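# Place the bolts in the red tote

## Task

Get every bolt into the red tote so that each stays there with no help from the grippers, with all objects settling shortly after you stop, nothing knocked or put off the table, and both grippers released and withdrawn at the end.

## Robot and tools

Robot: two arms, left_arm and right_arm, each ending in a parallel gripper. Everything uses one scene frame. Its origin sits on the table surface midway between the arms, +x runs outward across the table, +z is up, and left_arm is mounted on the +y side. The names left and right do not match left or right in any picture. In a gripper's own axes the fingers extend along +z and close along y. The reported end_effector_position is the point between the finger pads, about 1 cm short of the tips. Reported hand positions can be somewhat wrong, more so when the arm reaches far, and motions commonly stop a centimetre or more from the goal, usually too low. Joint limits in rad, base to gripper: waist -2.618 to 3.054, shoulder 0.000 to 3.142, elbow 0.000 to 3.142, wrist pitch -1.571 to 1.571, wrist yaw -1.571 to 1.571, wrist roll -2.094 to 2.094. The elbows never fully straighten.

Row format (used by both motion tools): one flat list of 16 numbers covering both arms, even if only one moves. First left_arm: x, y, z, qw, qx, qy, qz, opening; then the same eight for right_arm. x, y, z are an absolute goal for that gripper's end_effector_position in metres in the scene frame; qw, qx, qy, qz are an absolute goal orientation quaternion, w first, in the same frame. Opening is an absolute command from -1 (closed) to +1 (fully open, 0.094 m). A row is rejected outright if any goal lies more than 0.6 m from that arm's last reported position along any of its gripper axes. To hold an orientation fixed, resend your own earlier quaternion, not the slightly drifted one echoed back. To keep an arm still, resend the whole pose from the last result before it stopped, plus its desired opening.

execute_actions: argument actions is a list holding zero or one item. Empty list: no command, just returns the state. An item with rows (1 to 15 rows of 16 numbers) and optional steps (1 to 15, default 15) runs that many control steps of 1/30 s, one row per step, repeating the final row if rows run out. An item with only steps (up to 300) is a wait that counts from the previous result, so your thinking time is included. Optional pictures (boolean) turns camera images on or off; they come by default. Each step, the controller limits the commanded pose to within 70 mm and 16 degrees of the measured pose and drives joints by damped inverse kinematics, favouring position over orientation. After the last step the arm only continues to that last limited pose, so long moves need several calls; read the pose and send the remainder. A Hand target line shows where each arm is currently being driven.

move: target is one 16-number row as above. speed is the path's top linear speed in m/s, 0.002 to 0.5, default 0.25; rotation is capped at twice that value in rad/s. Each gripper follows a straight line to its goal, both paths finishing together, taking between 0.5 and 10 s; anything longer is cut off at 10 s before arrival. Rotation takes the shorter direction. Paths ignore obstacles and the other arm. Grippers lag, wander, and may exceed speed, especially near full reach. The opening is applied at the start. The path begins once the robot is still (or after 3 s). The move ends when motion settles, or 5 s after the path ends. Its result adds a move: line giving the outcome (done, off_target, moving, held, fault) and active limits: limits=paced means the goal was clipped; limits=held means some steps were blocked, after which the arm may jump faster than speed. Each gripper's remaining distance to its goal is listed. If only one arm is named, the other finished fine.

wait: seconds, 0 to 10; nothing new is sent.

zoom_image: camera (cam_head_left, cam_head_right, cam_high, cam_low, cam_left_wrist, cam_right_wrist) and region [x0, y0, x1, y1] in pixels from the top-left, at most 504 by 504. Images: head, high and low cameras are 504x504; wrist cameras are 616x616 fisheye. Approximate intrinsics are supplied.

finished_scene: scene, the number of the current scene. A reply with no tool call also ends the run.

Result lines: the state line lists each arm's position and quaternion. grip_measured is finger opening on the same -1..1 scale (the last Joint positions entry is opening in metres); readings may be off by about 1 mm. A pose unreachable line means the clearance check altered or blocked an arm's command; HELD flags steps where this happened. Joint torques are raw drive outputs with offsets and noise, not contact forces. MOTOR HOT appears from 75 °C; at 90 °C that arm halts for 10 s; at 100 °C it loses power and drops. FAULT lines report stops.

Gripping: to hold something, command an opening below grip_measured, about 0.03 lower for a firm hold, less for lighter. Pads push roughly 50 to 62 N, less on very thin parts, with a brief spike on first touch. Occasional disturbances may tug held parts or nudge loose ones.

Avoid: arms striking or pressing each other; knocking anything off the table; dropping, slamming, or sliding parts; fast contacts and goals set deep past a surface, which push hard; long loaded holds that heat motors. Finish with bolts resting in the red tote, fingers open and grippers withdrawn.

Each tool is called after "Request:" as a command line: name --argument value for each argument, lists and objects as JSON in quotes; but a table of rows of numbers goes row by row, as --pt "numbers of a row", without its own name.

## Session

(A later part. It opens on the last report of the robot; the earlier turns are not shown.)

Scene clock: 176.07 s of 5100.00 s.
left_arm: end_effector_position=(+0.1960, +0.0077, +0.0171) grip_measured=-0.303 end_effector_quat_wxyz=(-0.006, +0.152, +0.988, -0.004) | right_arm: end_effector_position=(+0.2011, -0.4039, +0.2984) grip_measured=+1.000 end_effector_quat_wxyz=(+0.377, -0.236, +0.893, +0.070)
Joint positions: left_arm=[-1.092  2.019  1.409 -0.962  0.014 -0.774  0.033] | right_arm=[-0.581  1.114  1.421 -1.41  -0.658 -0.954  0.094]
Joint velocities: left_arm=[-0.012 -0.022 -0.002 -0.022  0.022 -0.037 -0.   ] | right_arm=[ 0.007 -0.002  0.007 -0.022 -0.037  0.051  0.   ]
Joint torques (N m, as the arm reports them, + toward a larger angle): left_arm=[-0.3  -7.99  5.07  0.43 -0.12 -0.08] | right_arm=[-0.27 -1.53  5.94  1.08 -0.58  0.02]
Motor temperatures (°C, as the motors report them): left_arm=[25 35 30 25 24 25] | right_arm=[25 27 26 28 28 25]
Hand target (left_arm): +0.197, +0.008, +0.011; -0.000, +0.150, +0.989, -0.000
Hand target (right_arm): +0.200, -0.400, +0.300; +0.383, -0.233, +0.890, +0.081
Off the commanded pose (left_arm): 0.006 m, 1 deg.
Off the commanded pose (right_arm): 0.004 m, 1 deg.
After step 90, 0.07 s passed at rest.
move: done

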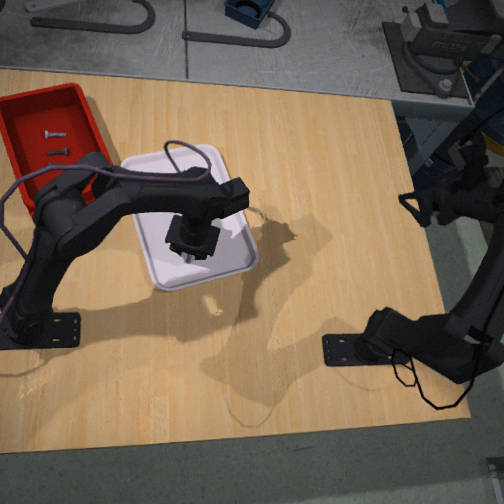

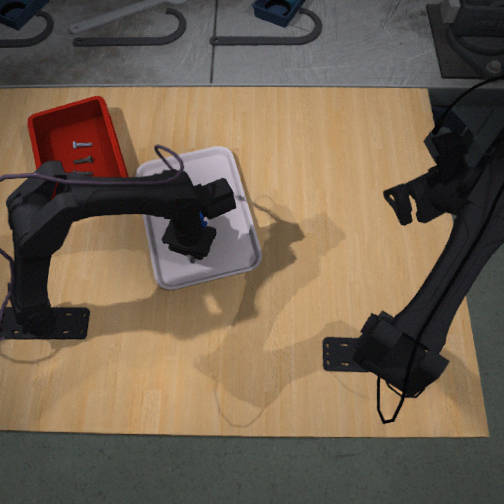

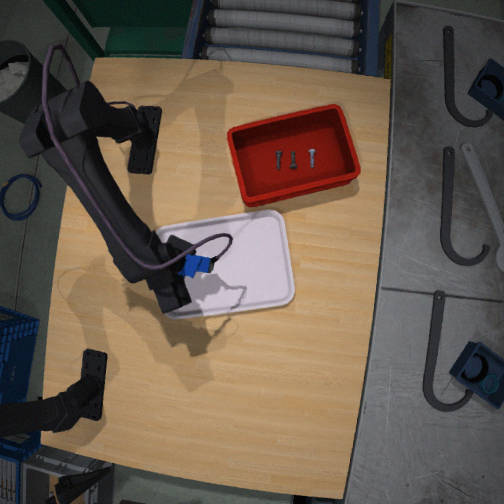

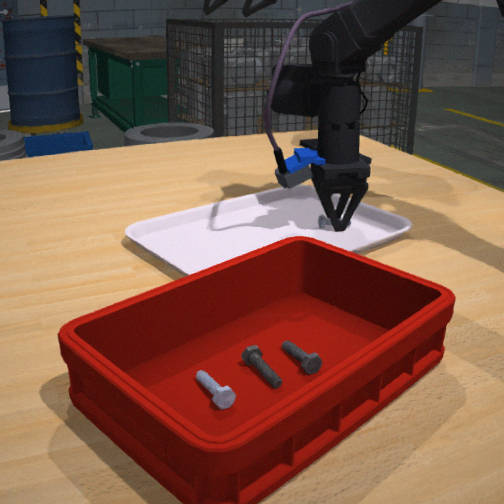

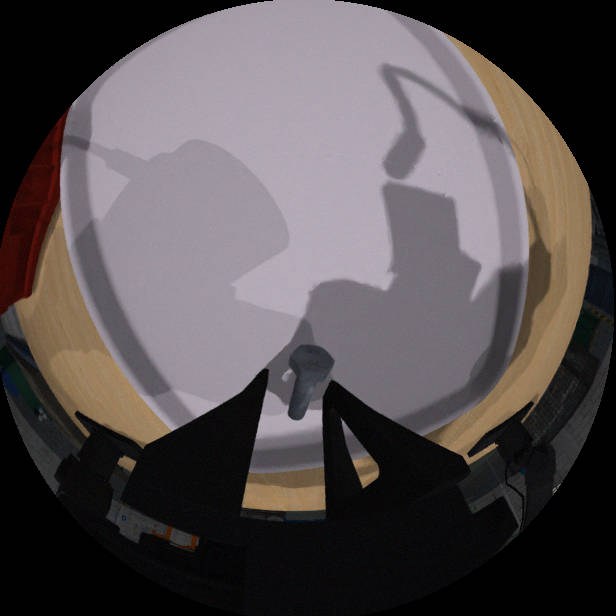

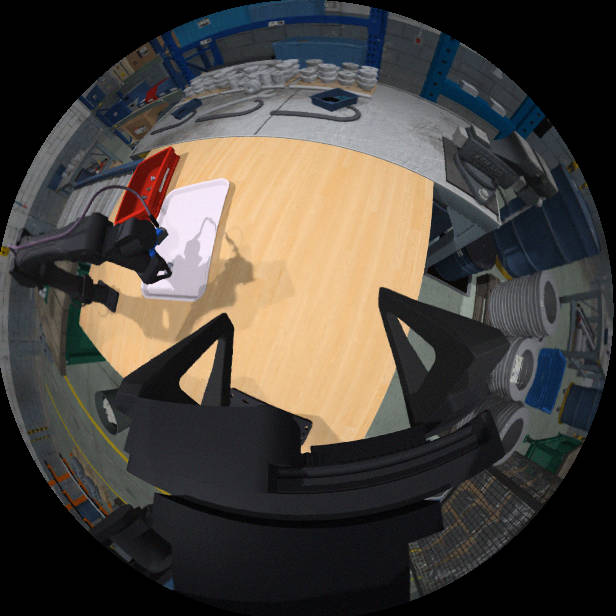

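Request:
move --target '[0.197,0.008,0.009,0,0.15,0.989,0,-0.88,0.2,-0.4,0.3,0.383,-0.233,0.89,0.081,1]'

Request:
move --target '[0.21,0.04,0.145,0,0.15,0.989,0,-0.88,0.2,-0.4,0.3,0.383,-0.233,0.89,0.081,1]'

Scene clock: 180.13 s of 5100.00 s.
left_arm: end_effector_position=(+0.1971, +0.0057, +0.0171) grip_measured=-0.853 end_effector_quat_wxyz=(-0.003, +0.150, +0.989, -0.008) | right_arm: end_effector_position=(+0.2011, -0.4039, +0.2984) grip_measured=+1.000 end_effector_quat_wxyz=(+0.377, -0.236, +0.893, +0.070)
Joint positions: left_arm=[-1.092  2.019  1.409 -0.953  0.014 -0.777  0.007] | right_arm=[-0.581  1.114  1.421 -1.41  -0.658 -0.954  0.094]
Joint velocities: left_arm=[-0.002  0.002 -0.017  0.037 -0.022 -0.051  0.001] | right_arm=[ 0.002  0.007  0.002 -0.007 -0.022 -0.022  0.   ]
Joint torques (N m, as the arm reports them, + toward a larger angle): left_arm=[-0.18 -7.86  4.33  0.46 -0.17 -0.04] | right_arm=[-0.32 -1.56  6.03  1.05 -0.57 -0.01]
Motor temperatures (°C, as the motors report them): left_arm=[25 35 30 25 24 25] | right_arm=[25 27 26 28 28 25]
Hand target (left_arm): +0.197, +0.008, +0.009; -0.000, +0.150, +0.989, +0.000
Hand target (right_arm): +0.200, -0.400, +0.300; +0.383, -0.233, +0.890, +0.081
Off the commanded pose (left_arm): 0.008 m, 1 deg.
Off the commanded pose (right_arm): 0.004 m, 1 deg.
After step 90, 0.37 s passed at rest.
move: done

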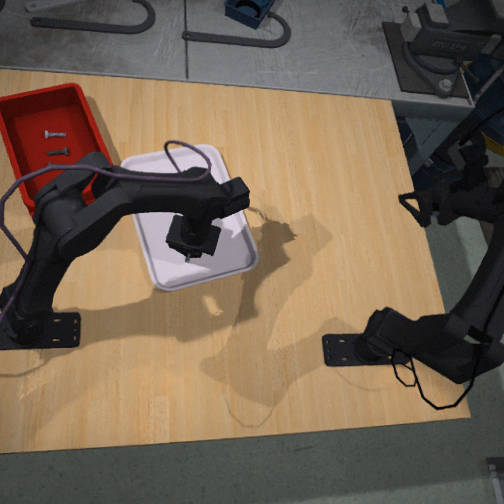

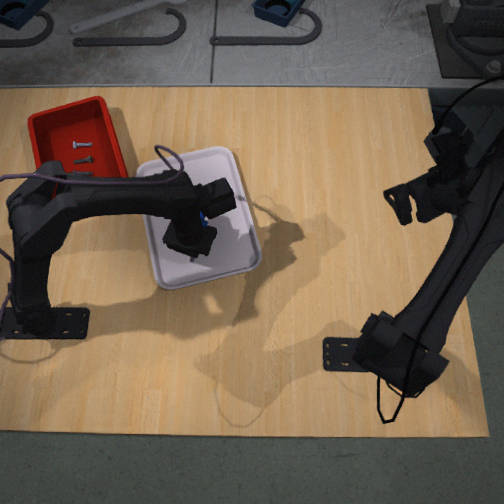

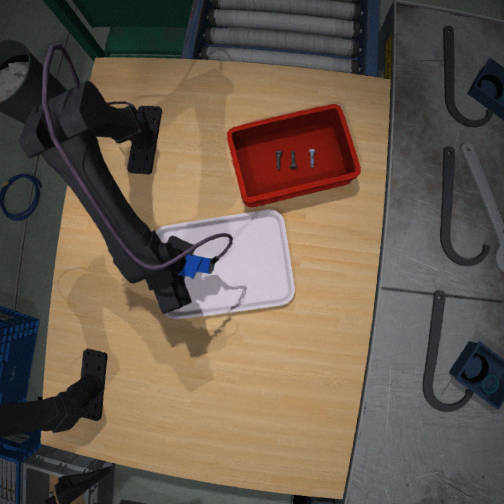

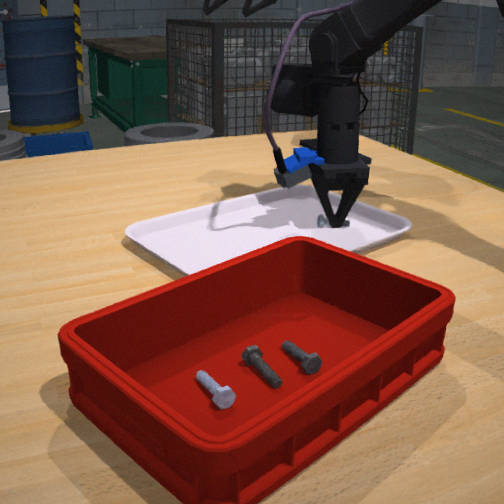

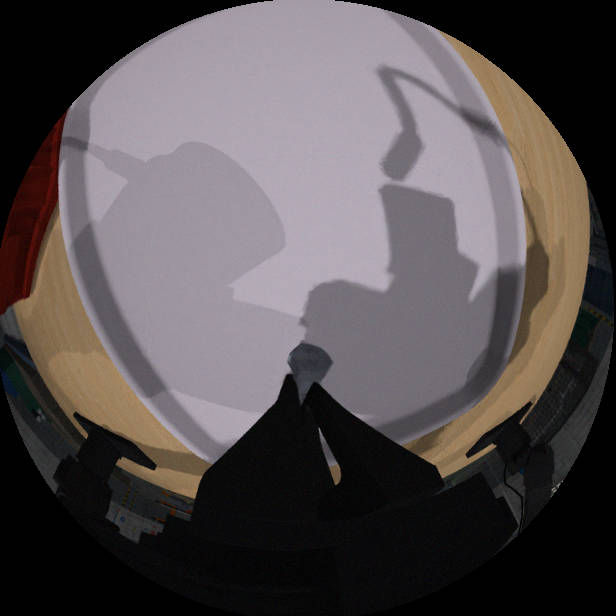

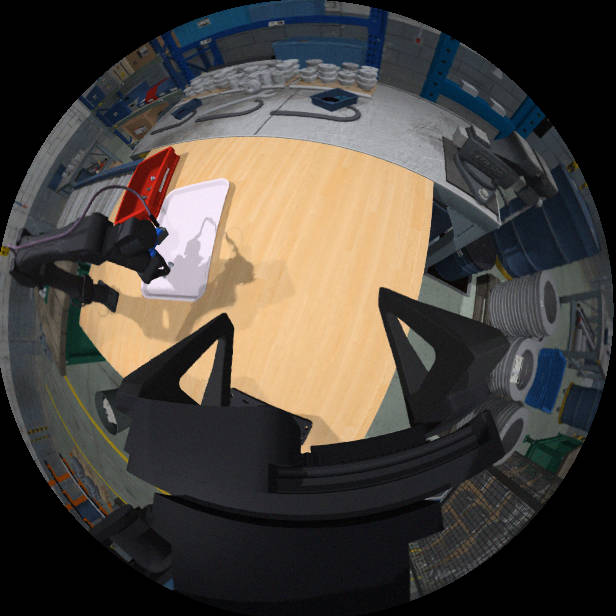

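Scene clock: 181.40 s of 5100.00 s.
left_arm: end_effector_position=(+0.2046, +0.0390, +0.1347) grip_measured=-0.853 end_effector_quat_wxyz=(-0.010, +0.151, +0.988, +0.003) | right_arm: end_effector_position=(+0.2011, -0.4038, +0.2985) grip_measured=+1.000 end_effector_quat_wxyz=(+0.377, -0.236, +0.893, +0.070)
Joint positions: left_arm=[-1.028  1.874  1.684 -1.398  0.012 -0.712  0.007] | right_arm=[-0.581  1.114  1.421 -1.41  -0.659 -0.954  0.094]
Joint velocities: left_arm=[-0.002 -0.007  0.007 -0.007  0.007 -0.037  0.   ] | right_arm=[ 0.007  0.002 -0.002 -0.022  0.037 -0.081  0.   ]
Joint torques (N m, as the arm reports them, + toward a larger angle): left_arm=[ 0.69 -8.85  8.92  0.01 -0.13  0.01] | right_arm=[-0.32 -1.51  5.98  1.1  -0.58  0.01]
Motor temperatures (°C, as the motors report them): left_arm=[25 35 30 25 24 25] | right_arm=[25 27 26 28 28 25]
Hand target (left_arm): +0.209, +0.041, +0.145; +0.001, +0.150, +0.989, +0.000
Hand target (right_arm): +0.200, -0.400, +0.300; +0.383, -0.233, +0.890, +0.081
Off the commanded pose (left_arm): 0.012 m, 1 deg.
Off the commanded pose (right_arm): 0.004 m, 1 deg.
move: off_target (left_arm)

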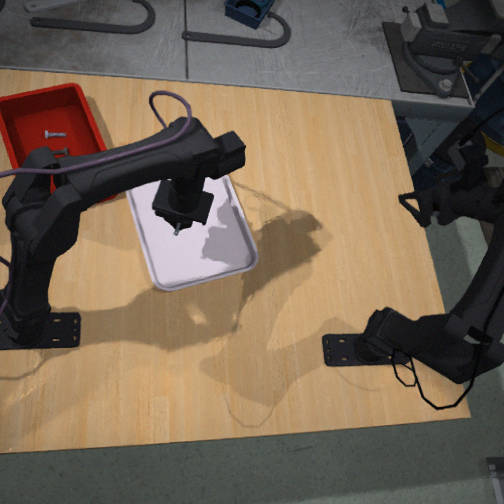

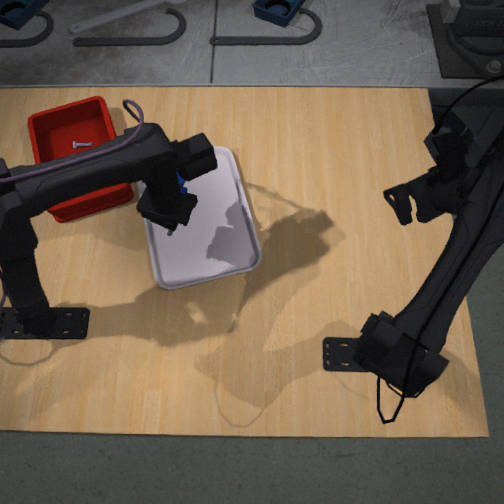

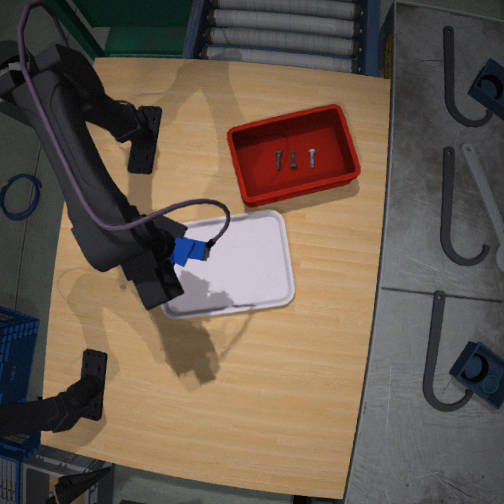

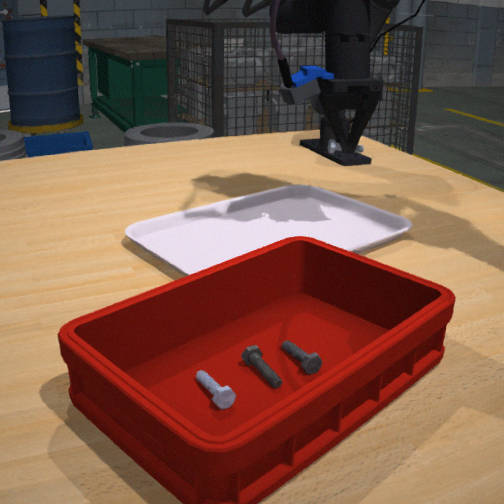

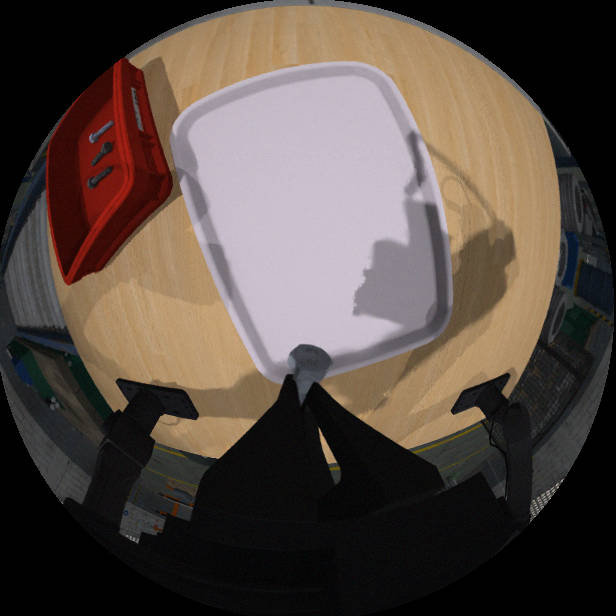

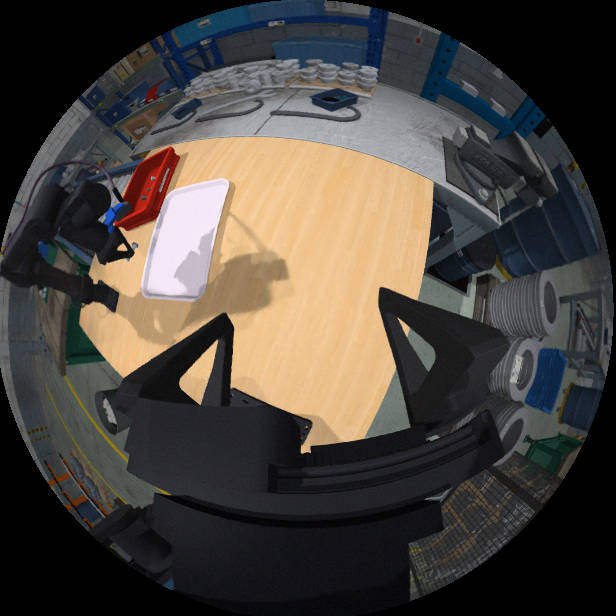

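Request:
move --target '[0.375,0.29,0.145,0,0.669,0.743,0,-0.88,0.2,-0.4,0.3,0.383,-0.233,0.89,0.081,1]'

Request:
move --target '[0.376,0.29,0.027,0,0.669,0.743,0,-0.88,0.2,-0.4,0.3,0.383,-0.233,0.89,0.081,1]' --speed 0.1

Request:
move --target '[0.376,0.29,0.027,0,0.669,0.743,0,-0.5,0.2,-0.4,0.3,0.383,-0.233,0.89,0.081,1]'

Request:
move --target '[0.36,0.29,0.17,0,0.669,0.743,0,-0.5,0.2,-0.4,0.3,0.383,-0.233,0.89,0.081,1]'

Scene clock: 189.20 s of 5100.00 s.
left_arm: end_effector_position=(+0.3721, +0.2938, +0.1403) grip_measured=-0.854 end_effector_quat_wxyz=(-0.005, +0.667, +0.745, +0.010) | right_arm: end_effector_position=(+0.2011, -0.4039, +0.2984) grip_measured=+1.000 end_effector_quat_wxyz=(+0.377, -0.236, +0.893, +0.070)
Joint positions: left_arm=[-0.141  1.875  1.708 -1.4   -0.021  1.334  0.007] | right_arm=[-0.581  1.114  1.421 -1.41  -0.658 -0.954  0.094]
Joint velocities: left_arm=[-0.007 -0.012 -0.012 -0.037 -0.037  0.037 -0.   ] | right_arm=[ 0.007 -0.002 -0.007 -0.066  0.022  0.125  0.   ]
Joint torques (N m, as the arm reports them, + toward a larger angle): left_arm=[ 0.38 -7.27  9.4   0.05  0.03  0.07] | right_arm=[-0.29 -1.54  6.02  1.05 -0.6   0.02]
Motor temperatures (°C, as the motors report them): left_arm=[25 34 31 25 24 25] | right_arm=[25 27 26 28 28 25]
Hand target (left_arm): +0.374, +0.294, +0.145; -0.003, +0.669, +0.743, +0.010
Hand target (right_arm): +0.200, -0.400, +0.300; +0.383, -0.233, +0.890, +0.081
Off the commanded pose (left_arm): 0.007 m, 1 deg.
Off the commanded pose (right_arm): 0.004 m, 1 deg.
After step 90, 1.83 s passed at rest.
move: done

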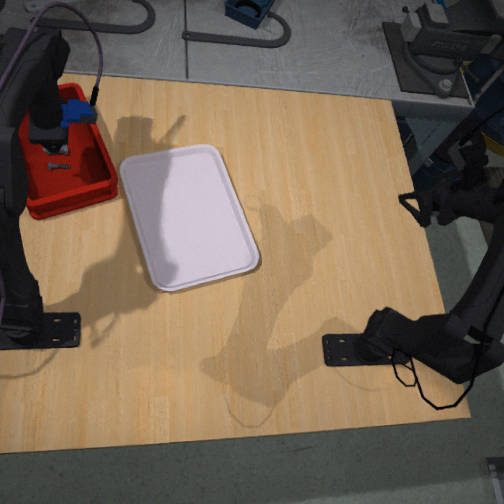

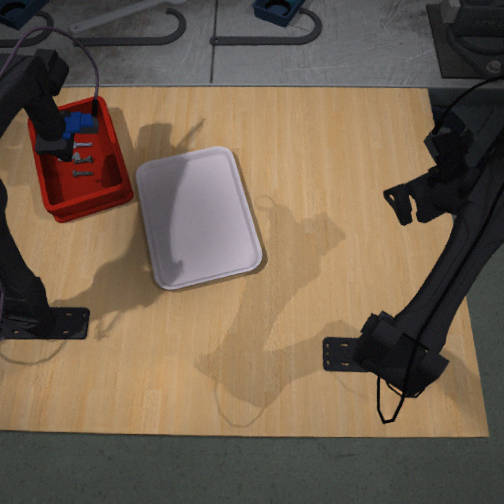

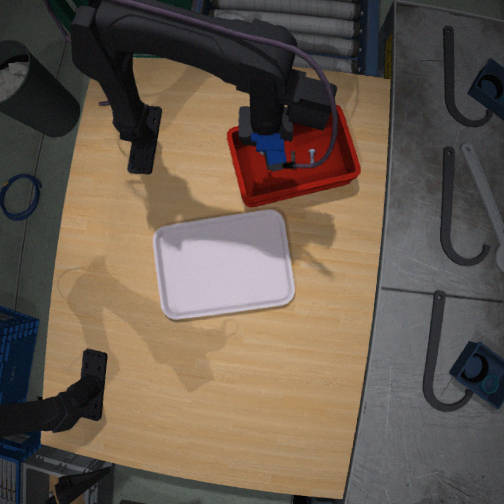

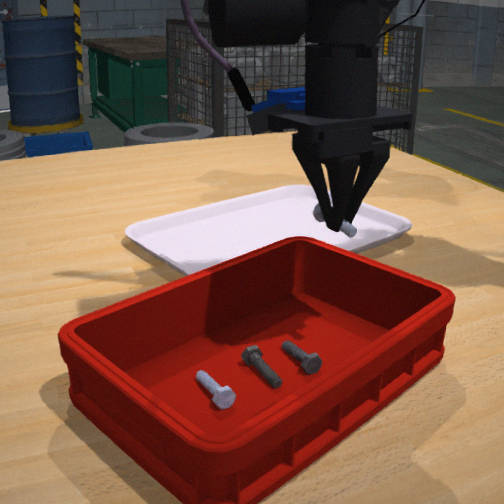

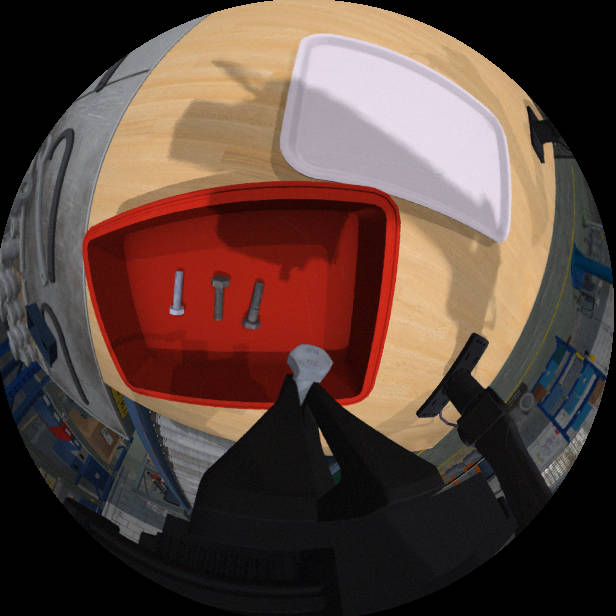

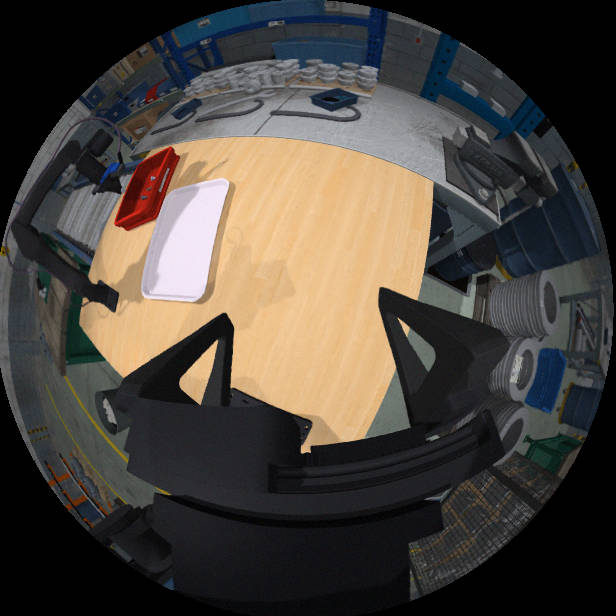

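Scene clock: 190.90 s of 5100.00 s.
left_arm: end_effector_position=(+0.3754, +0.2922, +0.0282) grip_measured=-0.854 end_effector_quat_wxyz=(-0.008, +0.668, +0.744, +0.003) | right_arm: end_effector_position=(+0.2011, -0.4039, +0.2984) grip_measured=+1.000 end_effector_quat_wxyz=(+0.377, -0.236, +0.893, +0.070)
Joint positions: left_arm=[-0.141  1.96   1.372 -0.991 -0.015  1.335  0.007] | right_arm=[-0.581  1.114  1.421 -1.41  -0.658 -0.954  0.094]
Joint velocities: left_arm=[-0.002 -0.007  0.007  0.037  0.037 -0.051 -0.   ] | right_arm=[-0.017 -0.007 -0.007 -0.022 -0.051 -0.037  0.   ]
Joint torques (N m, as the arm reports them, + toward a larger angle): left_arm=[ 0.02 -8.29  5.54  0.3   0.12  0.1 ] | right_arm=[-0.47 -1.52  6.01  1.08 -0.59  0.02]
Motor temperatures (°C, as the motors report them): left_arm=[25 34 30 25 24 25] | right_arm=[25 27 26 28 28 25]
Hand target (left_arm): +0.377, +0.290, +0.027; -0.000, +0.669, +0.743, -0.000
Hand target (right_arm): +0.200, -0.400, +0.300; +0.383, -0.233, +0.890, +0.081
Off the commanded pose (left_arm): 0.003 m, 1 deg.
Off the commanded pose (right_arm): 0.004 m, 1 deg.
move: done

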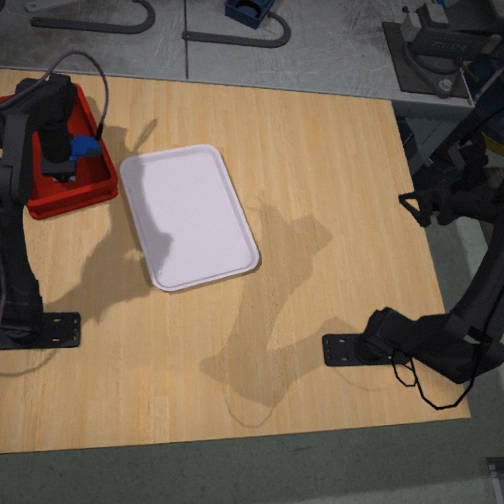

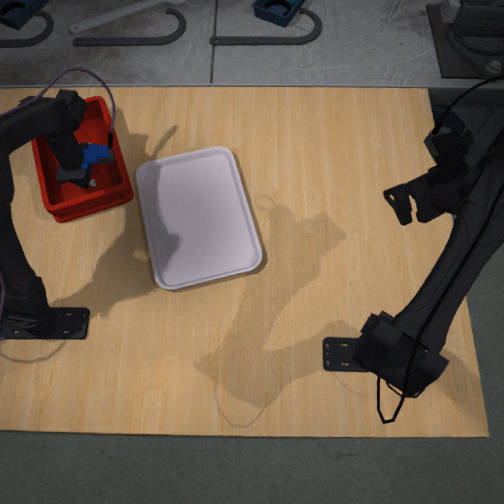

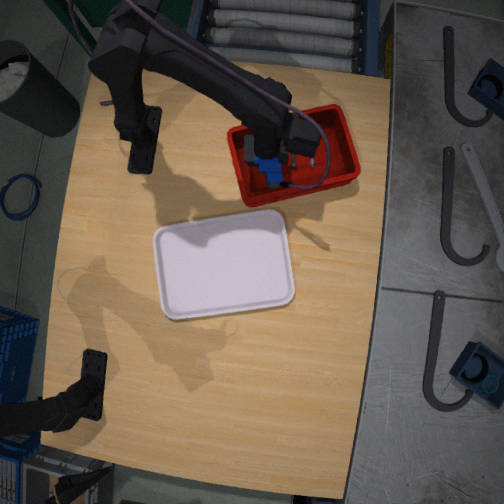

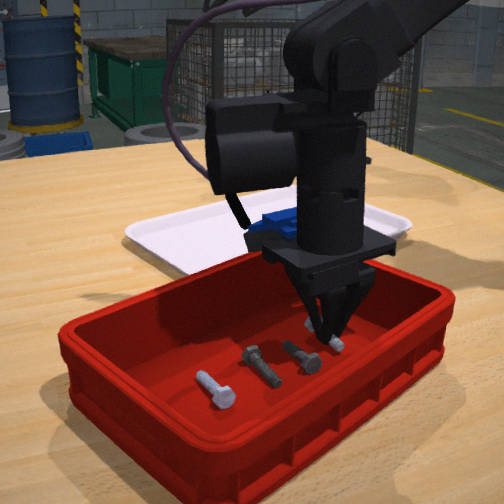

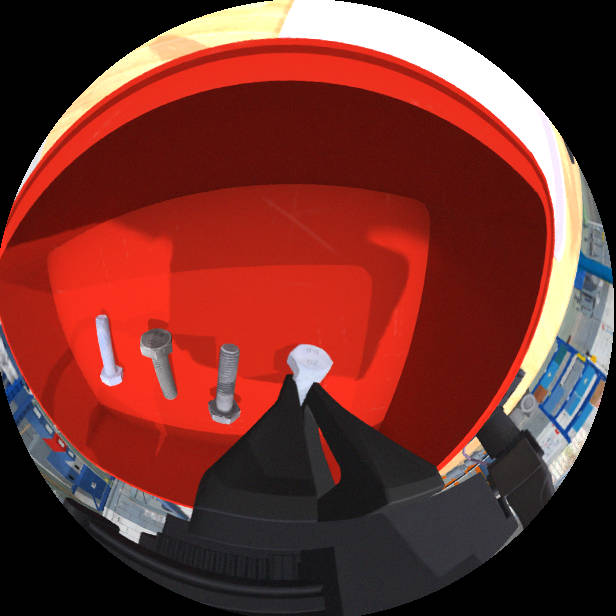

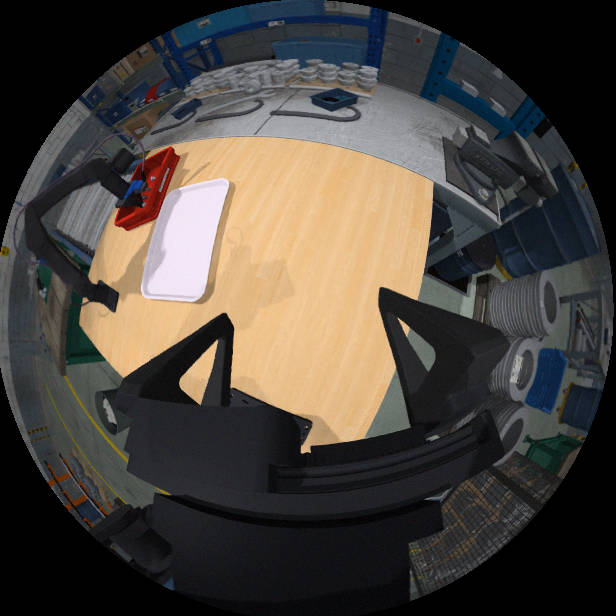

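Scene clock: 191.60 s of 5100.00 s.
left_arm: end_effector_position=(+0.3758, +0.2921, +0.0282) grip_measured=-0.503 end_effector_quat_wxyz=(-0.007, +0.668, +0.744, +0.004) | right_arm: end_effector_position=(+0.2011, -0.4039, +0.2984) grip_measured=+1.000 end_effector_quat_wxyz=(+0.377, -0.236, +0.893, +0.070)
Joint positions: left_arm=[-0.141  1.96   1.372 -0.989 -0.015  1.335  0.023] | right_arm=[-0.581  1.114  1.421 -1.41  -0.658 -0.954  0.094]
Joint velocities: left_arm=[ 0.007  0.002  0.002 -0.022 -0.051 -0.051  0.001] | right_arm=[-0.012 -0.002 -0.022 -0.066  0.007  0.007  0.   ]
Joint torques (N m, as the arm reports them, + toward a larger angle): left_arm=[ 0.13 -8.48  5.25  0.33  0.12  0.09] | right_arm=[-0.32 -1.51  5.96  1.07 -0.6  -0.01]
Motor temperatures (°C, as the motors report them): left_arm=[25 34 30 25 24 25] | right_arm=[25 27 26 28 28 25]
Hand target (left_arm): +0.376, +0.290, +0.027; -0.000, +0.669, +0.743, +0.000
Hand target (right_arm): +0.200, -0.400, +0.300; +0.383, -0.233, +0.890, +0.081
Off the commanded pose (left_arm): 0.002 m, 1 deg.
Off the commanded pose (right_arm): 0.004 m, 1 deg.
move: done

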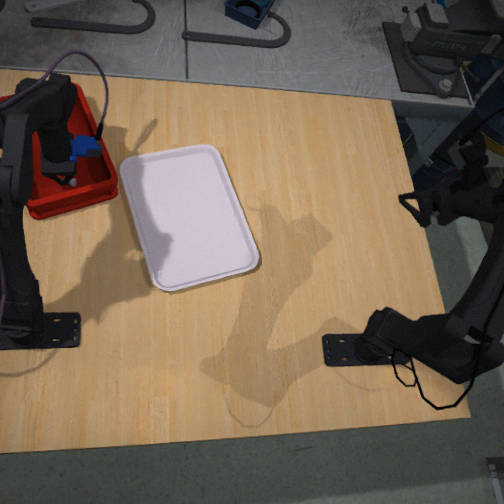

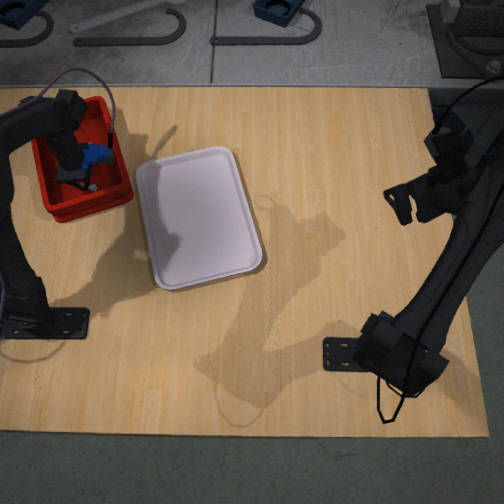

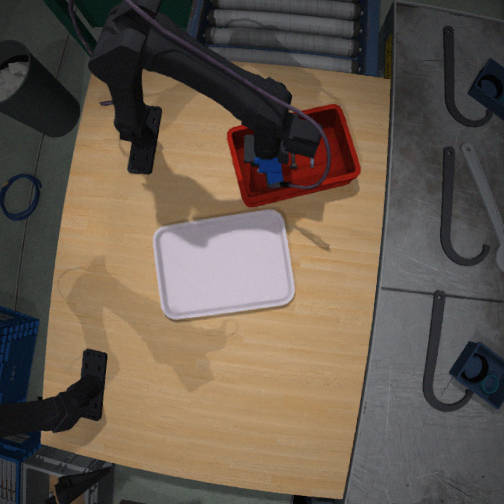

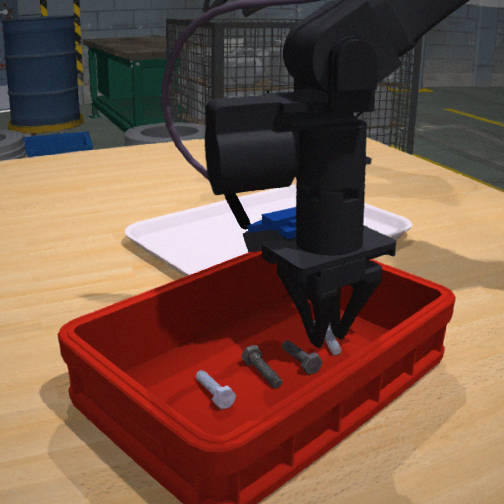

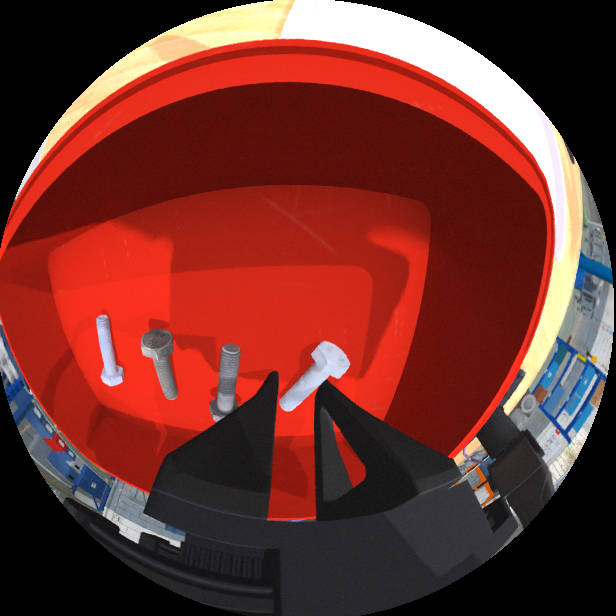

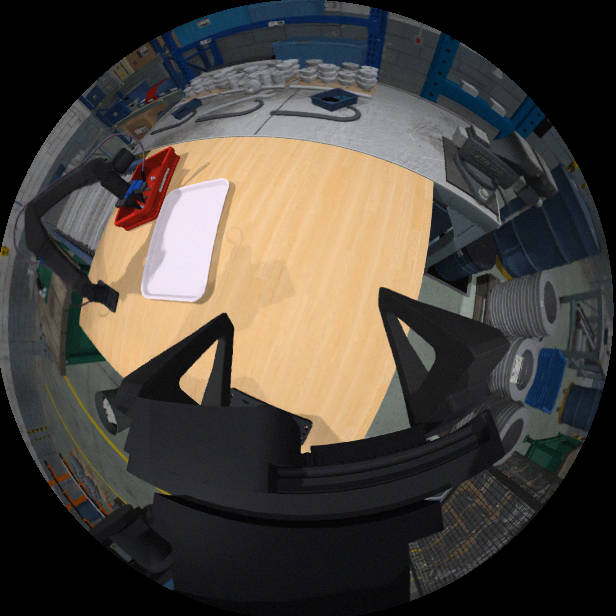

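Scene clock: 192.93 s of 5100.00 s.
left_arm: end_effector_position=(+0.3595, +0.2942, +0.1597) grip_measured=-0.503 end_effector_quat_wxyz=(-0.011, +0.668, +0.744, +0.001) | right_arm: end_effector_position=(+0.2011, -0.4038, +0.2985) grip_measured=+1.000 end_effector_quat_wxyz=(+0.377, -0.236, +0.893, +0.070)
Joint positions: left_arm=[-0.141  1.854  1.757 -1.491 -0.014  1.335  0.023] | right_arm=[-0.581  1.114  1.421 -1.41  -0.659 -0.954  0.094]
Joint velocities: left_arm=[ 0.002  0.007 -0.002  0.022 -0.066  0.037  0.001] | right_arm=[-0.012 -0.002  0.007 -0.081 -0.007 -0.051  0.   ]
Joint torques (N m, as the arm reports them, + toward a larger angle): left_arm=[-0.2  -8.73  8.97 -0.02  0.1  -0.03] | right_arm=[-0.37 -1.55  5.99  1.07 -0.58  0.  ]
Motor temperatures (°C, as the motors report them): left_arm=[25 34 31 25 24 25] | right_arm=[25 27 26 28 28 25]
Hand target (left_arm): +0.359, +0.290, +0.170; +0.000, +0.669, +0.743, +0.000
Hand target (right_arm): +0.200, -0.400, +0.300; +0.383, -0.233, +0.890, +0.081
Off the commanded pose (left_arm): 0.011 m, 1 deg.
Off the commanded pose (right_arm): 0.004 m, 1 deg.
move: off_target (left_arm)

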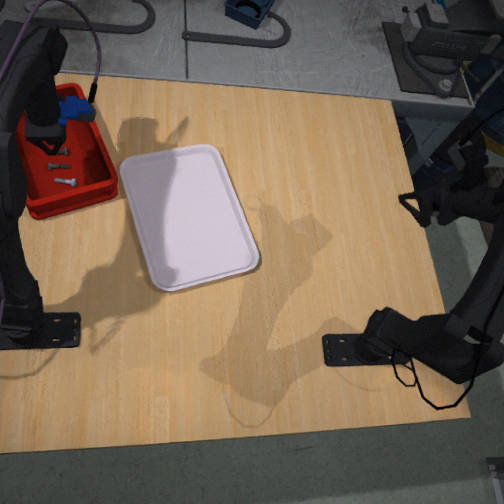

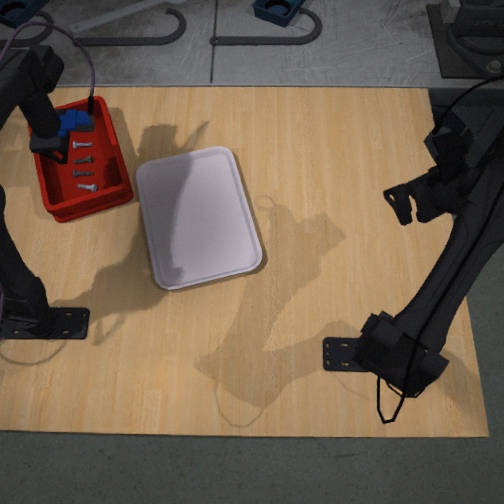

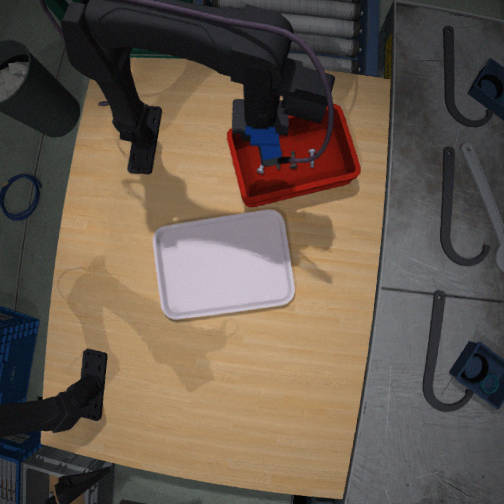

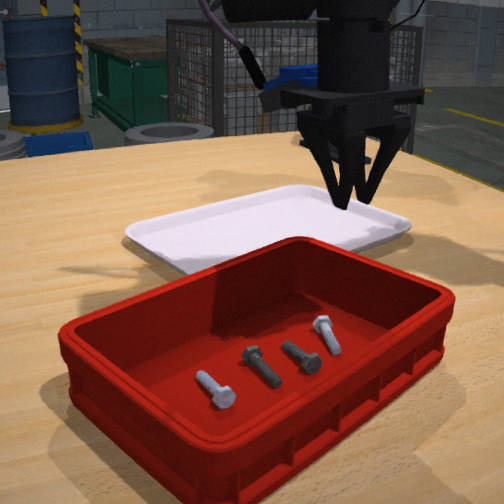

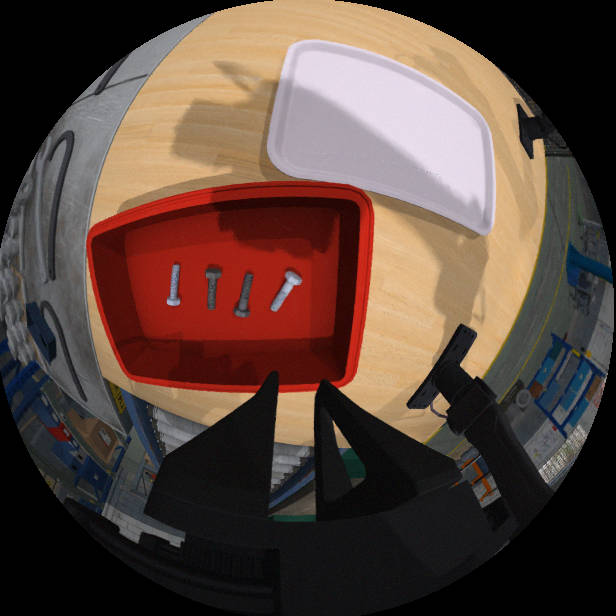

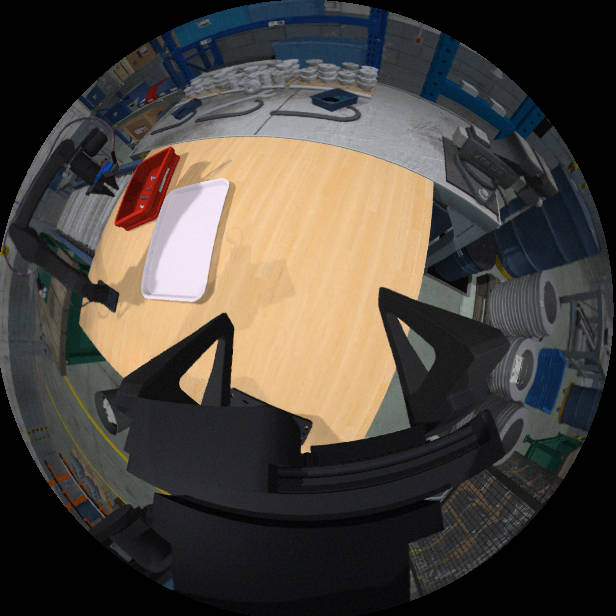

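Request:
move --target '[0.2,0.3,0.19,0,0.669,0.743,0,-0.5,0.2,-0.4,0.3,0.383,-0.233,0.89,0.081,1]'

Request:
finished_scene --scene 1

Scene clock: 197.40 s of 5100.00 s.
left_arm: end_effector_position=(+0.2059, +0.3021, +0.1875) grip_measured=-0.503 end_effector_quat_wxyz=(+0.022, +0.668, +0.744, +0.021) | right_arm: end_effector_position=(+0.2011, -0.4039, +0.2984) grip_measured=+1.000 end_effector_quat_wxyz=(+0.377, -0.236, +0.893, +0.070)
Joint positions: left_arm=[-0.202  1.216  1.255 -1.549 -0.012  1.274  0.023] | right_arm=[-0.581  1.114  1.421 -1.41  -0.658 -0.954  0.094]
Joint velocities: left_arm=[ 0.007 -0.012 -0.012 -0.081  0.081  0.081 -0.   ] | right_arm=[ 0.002 -0.007 -0.027  0.022 -0.051 -0.022  0.   ]
Joint torques (N m, as the arm reports them, + toward a larger angle): left_arm=[-0.57 -3.68  5.44  0.24  0.08  0.  ] | right_arm=[-0.36 -1.6   5.98  1.08 -0.6  -0.01]
Motor temperatures (°C, as the motors report them): left_arm=[25 34 31 25 24 25] | right_arm=[25 27 26 28 28 25]
Hand target (left_arm): +0.200, +0.299, +0.188; +0.027, +0.669, +0.743, +0.015
Hand target (right_arm): +0.200, -0.400, +0.300; +0.383, -0.233, +0.890, +0.081
Off the commanded pose (left_arm): 0.007 m, 4 deg.
Off the commanded pose (right_arm): 0.004 m, 1 deg.
joint sent to its limit (left arm) — the command would take joint 4 (wrist pitch) past its lower limit, so that joint was sent only as far as its limit.
After step 90, 0.33 s passed at rest.
move: off_target (left_arm)

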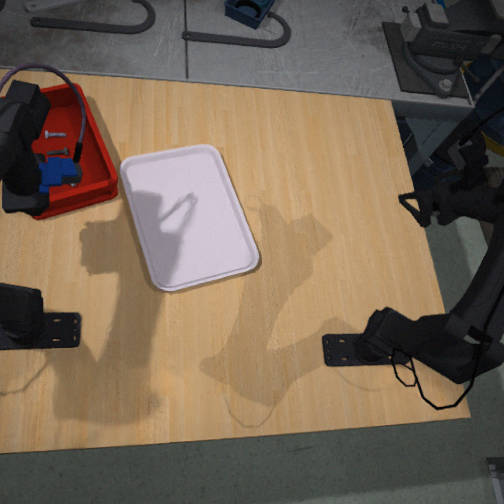

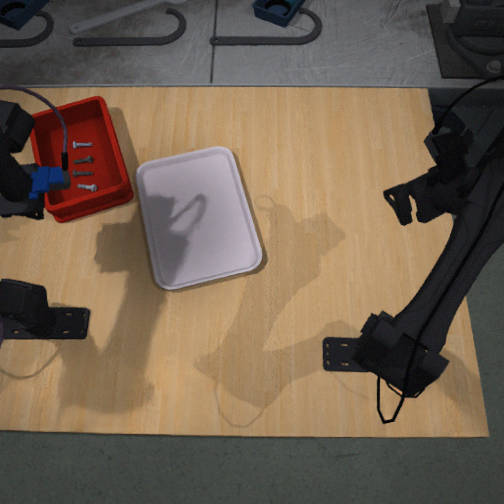

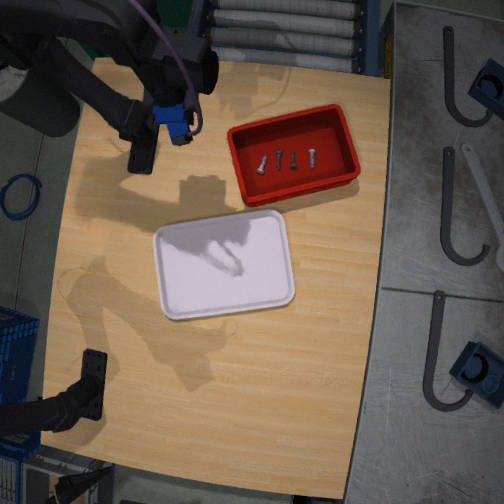

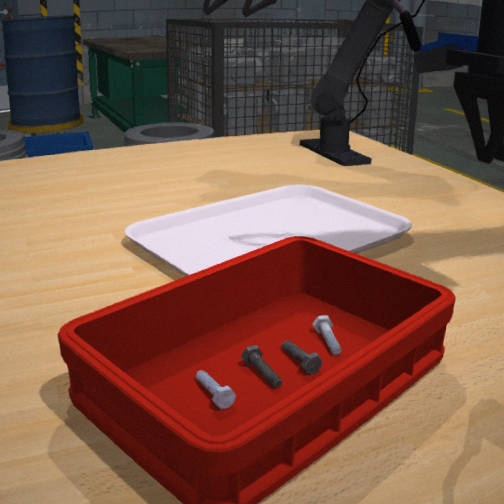

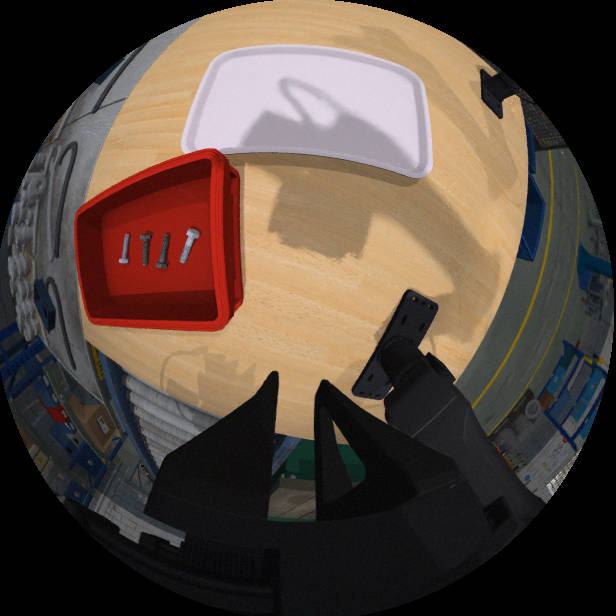

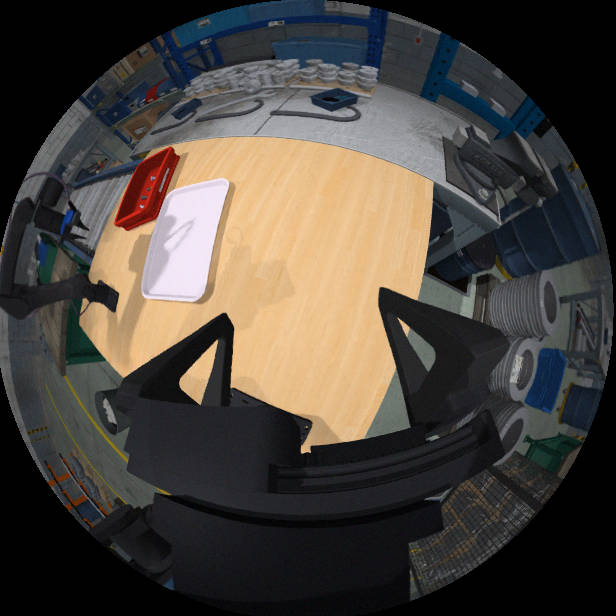

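The scene is finished: the task was done.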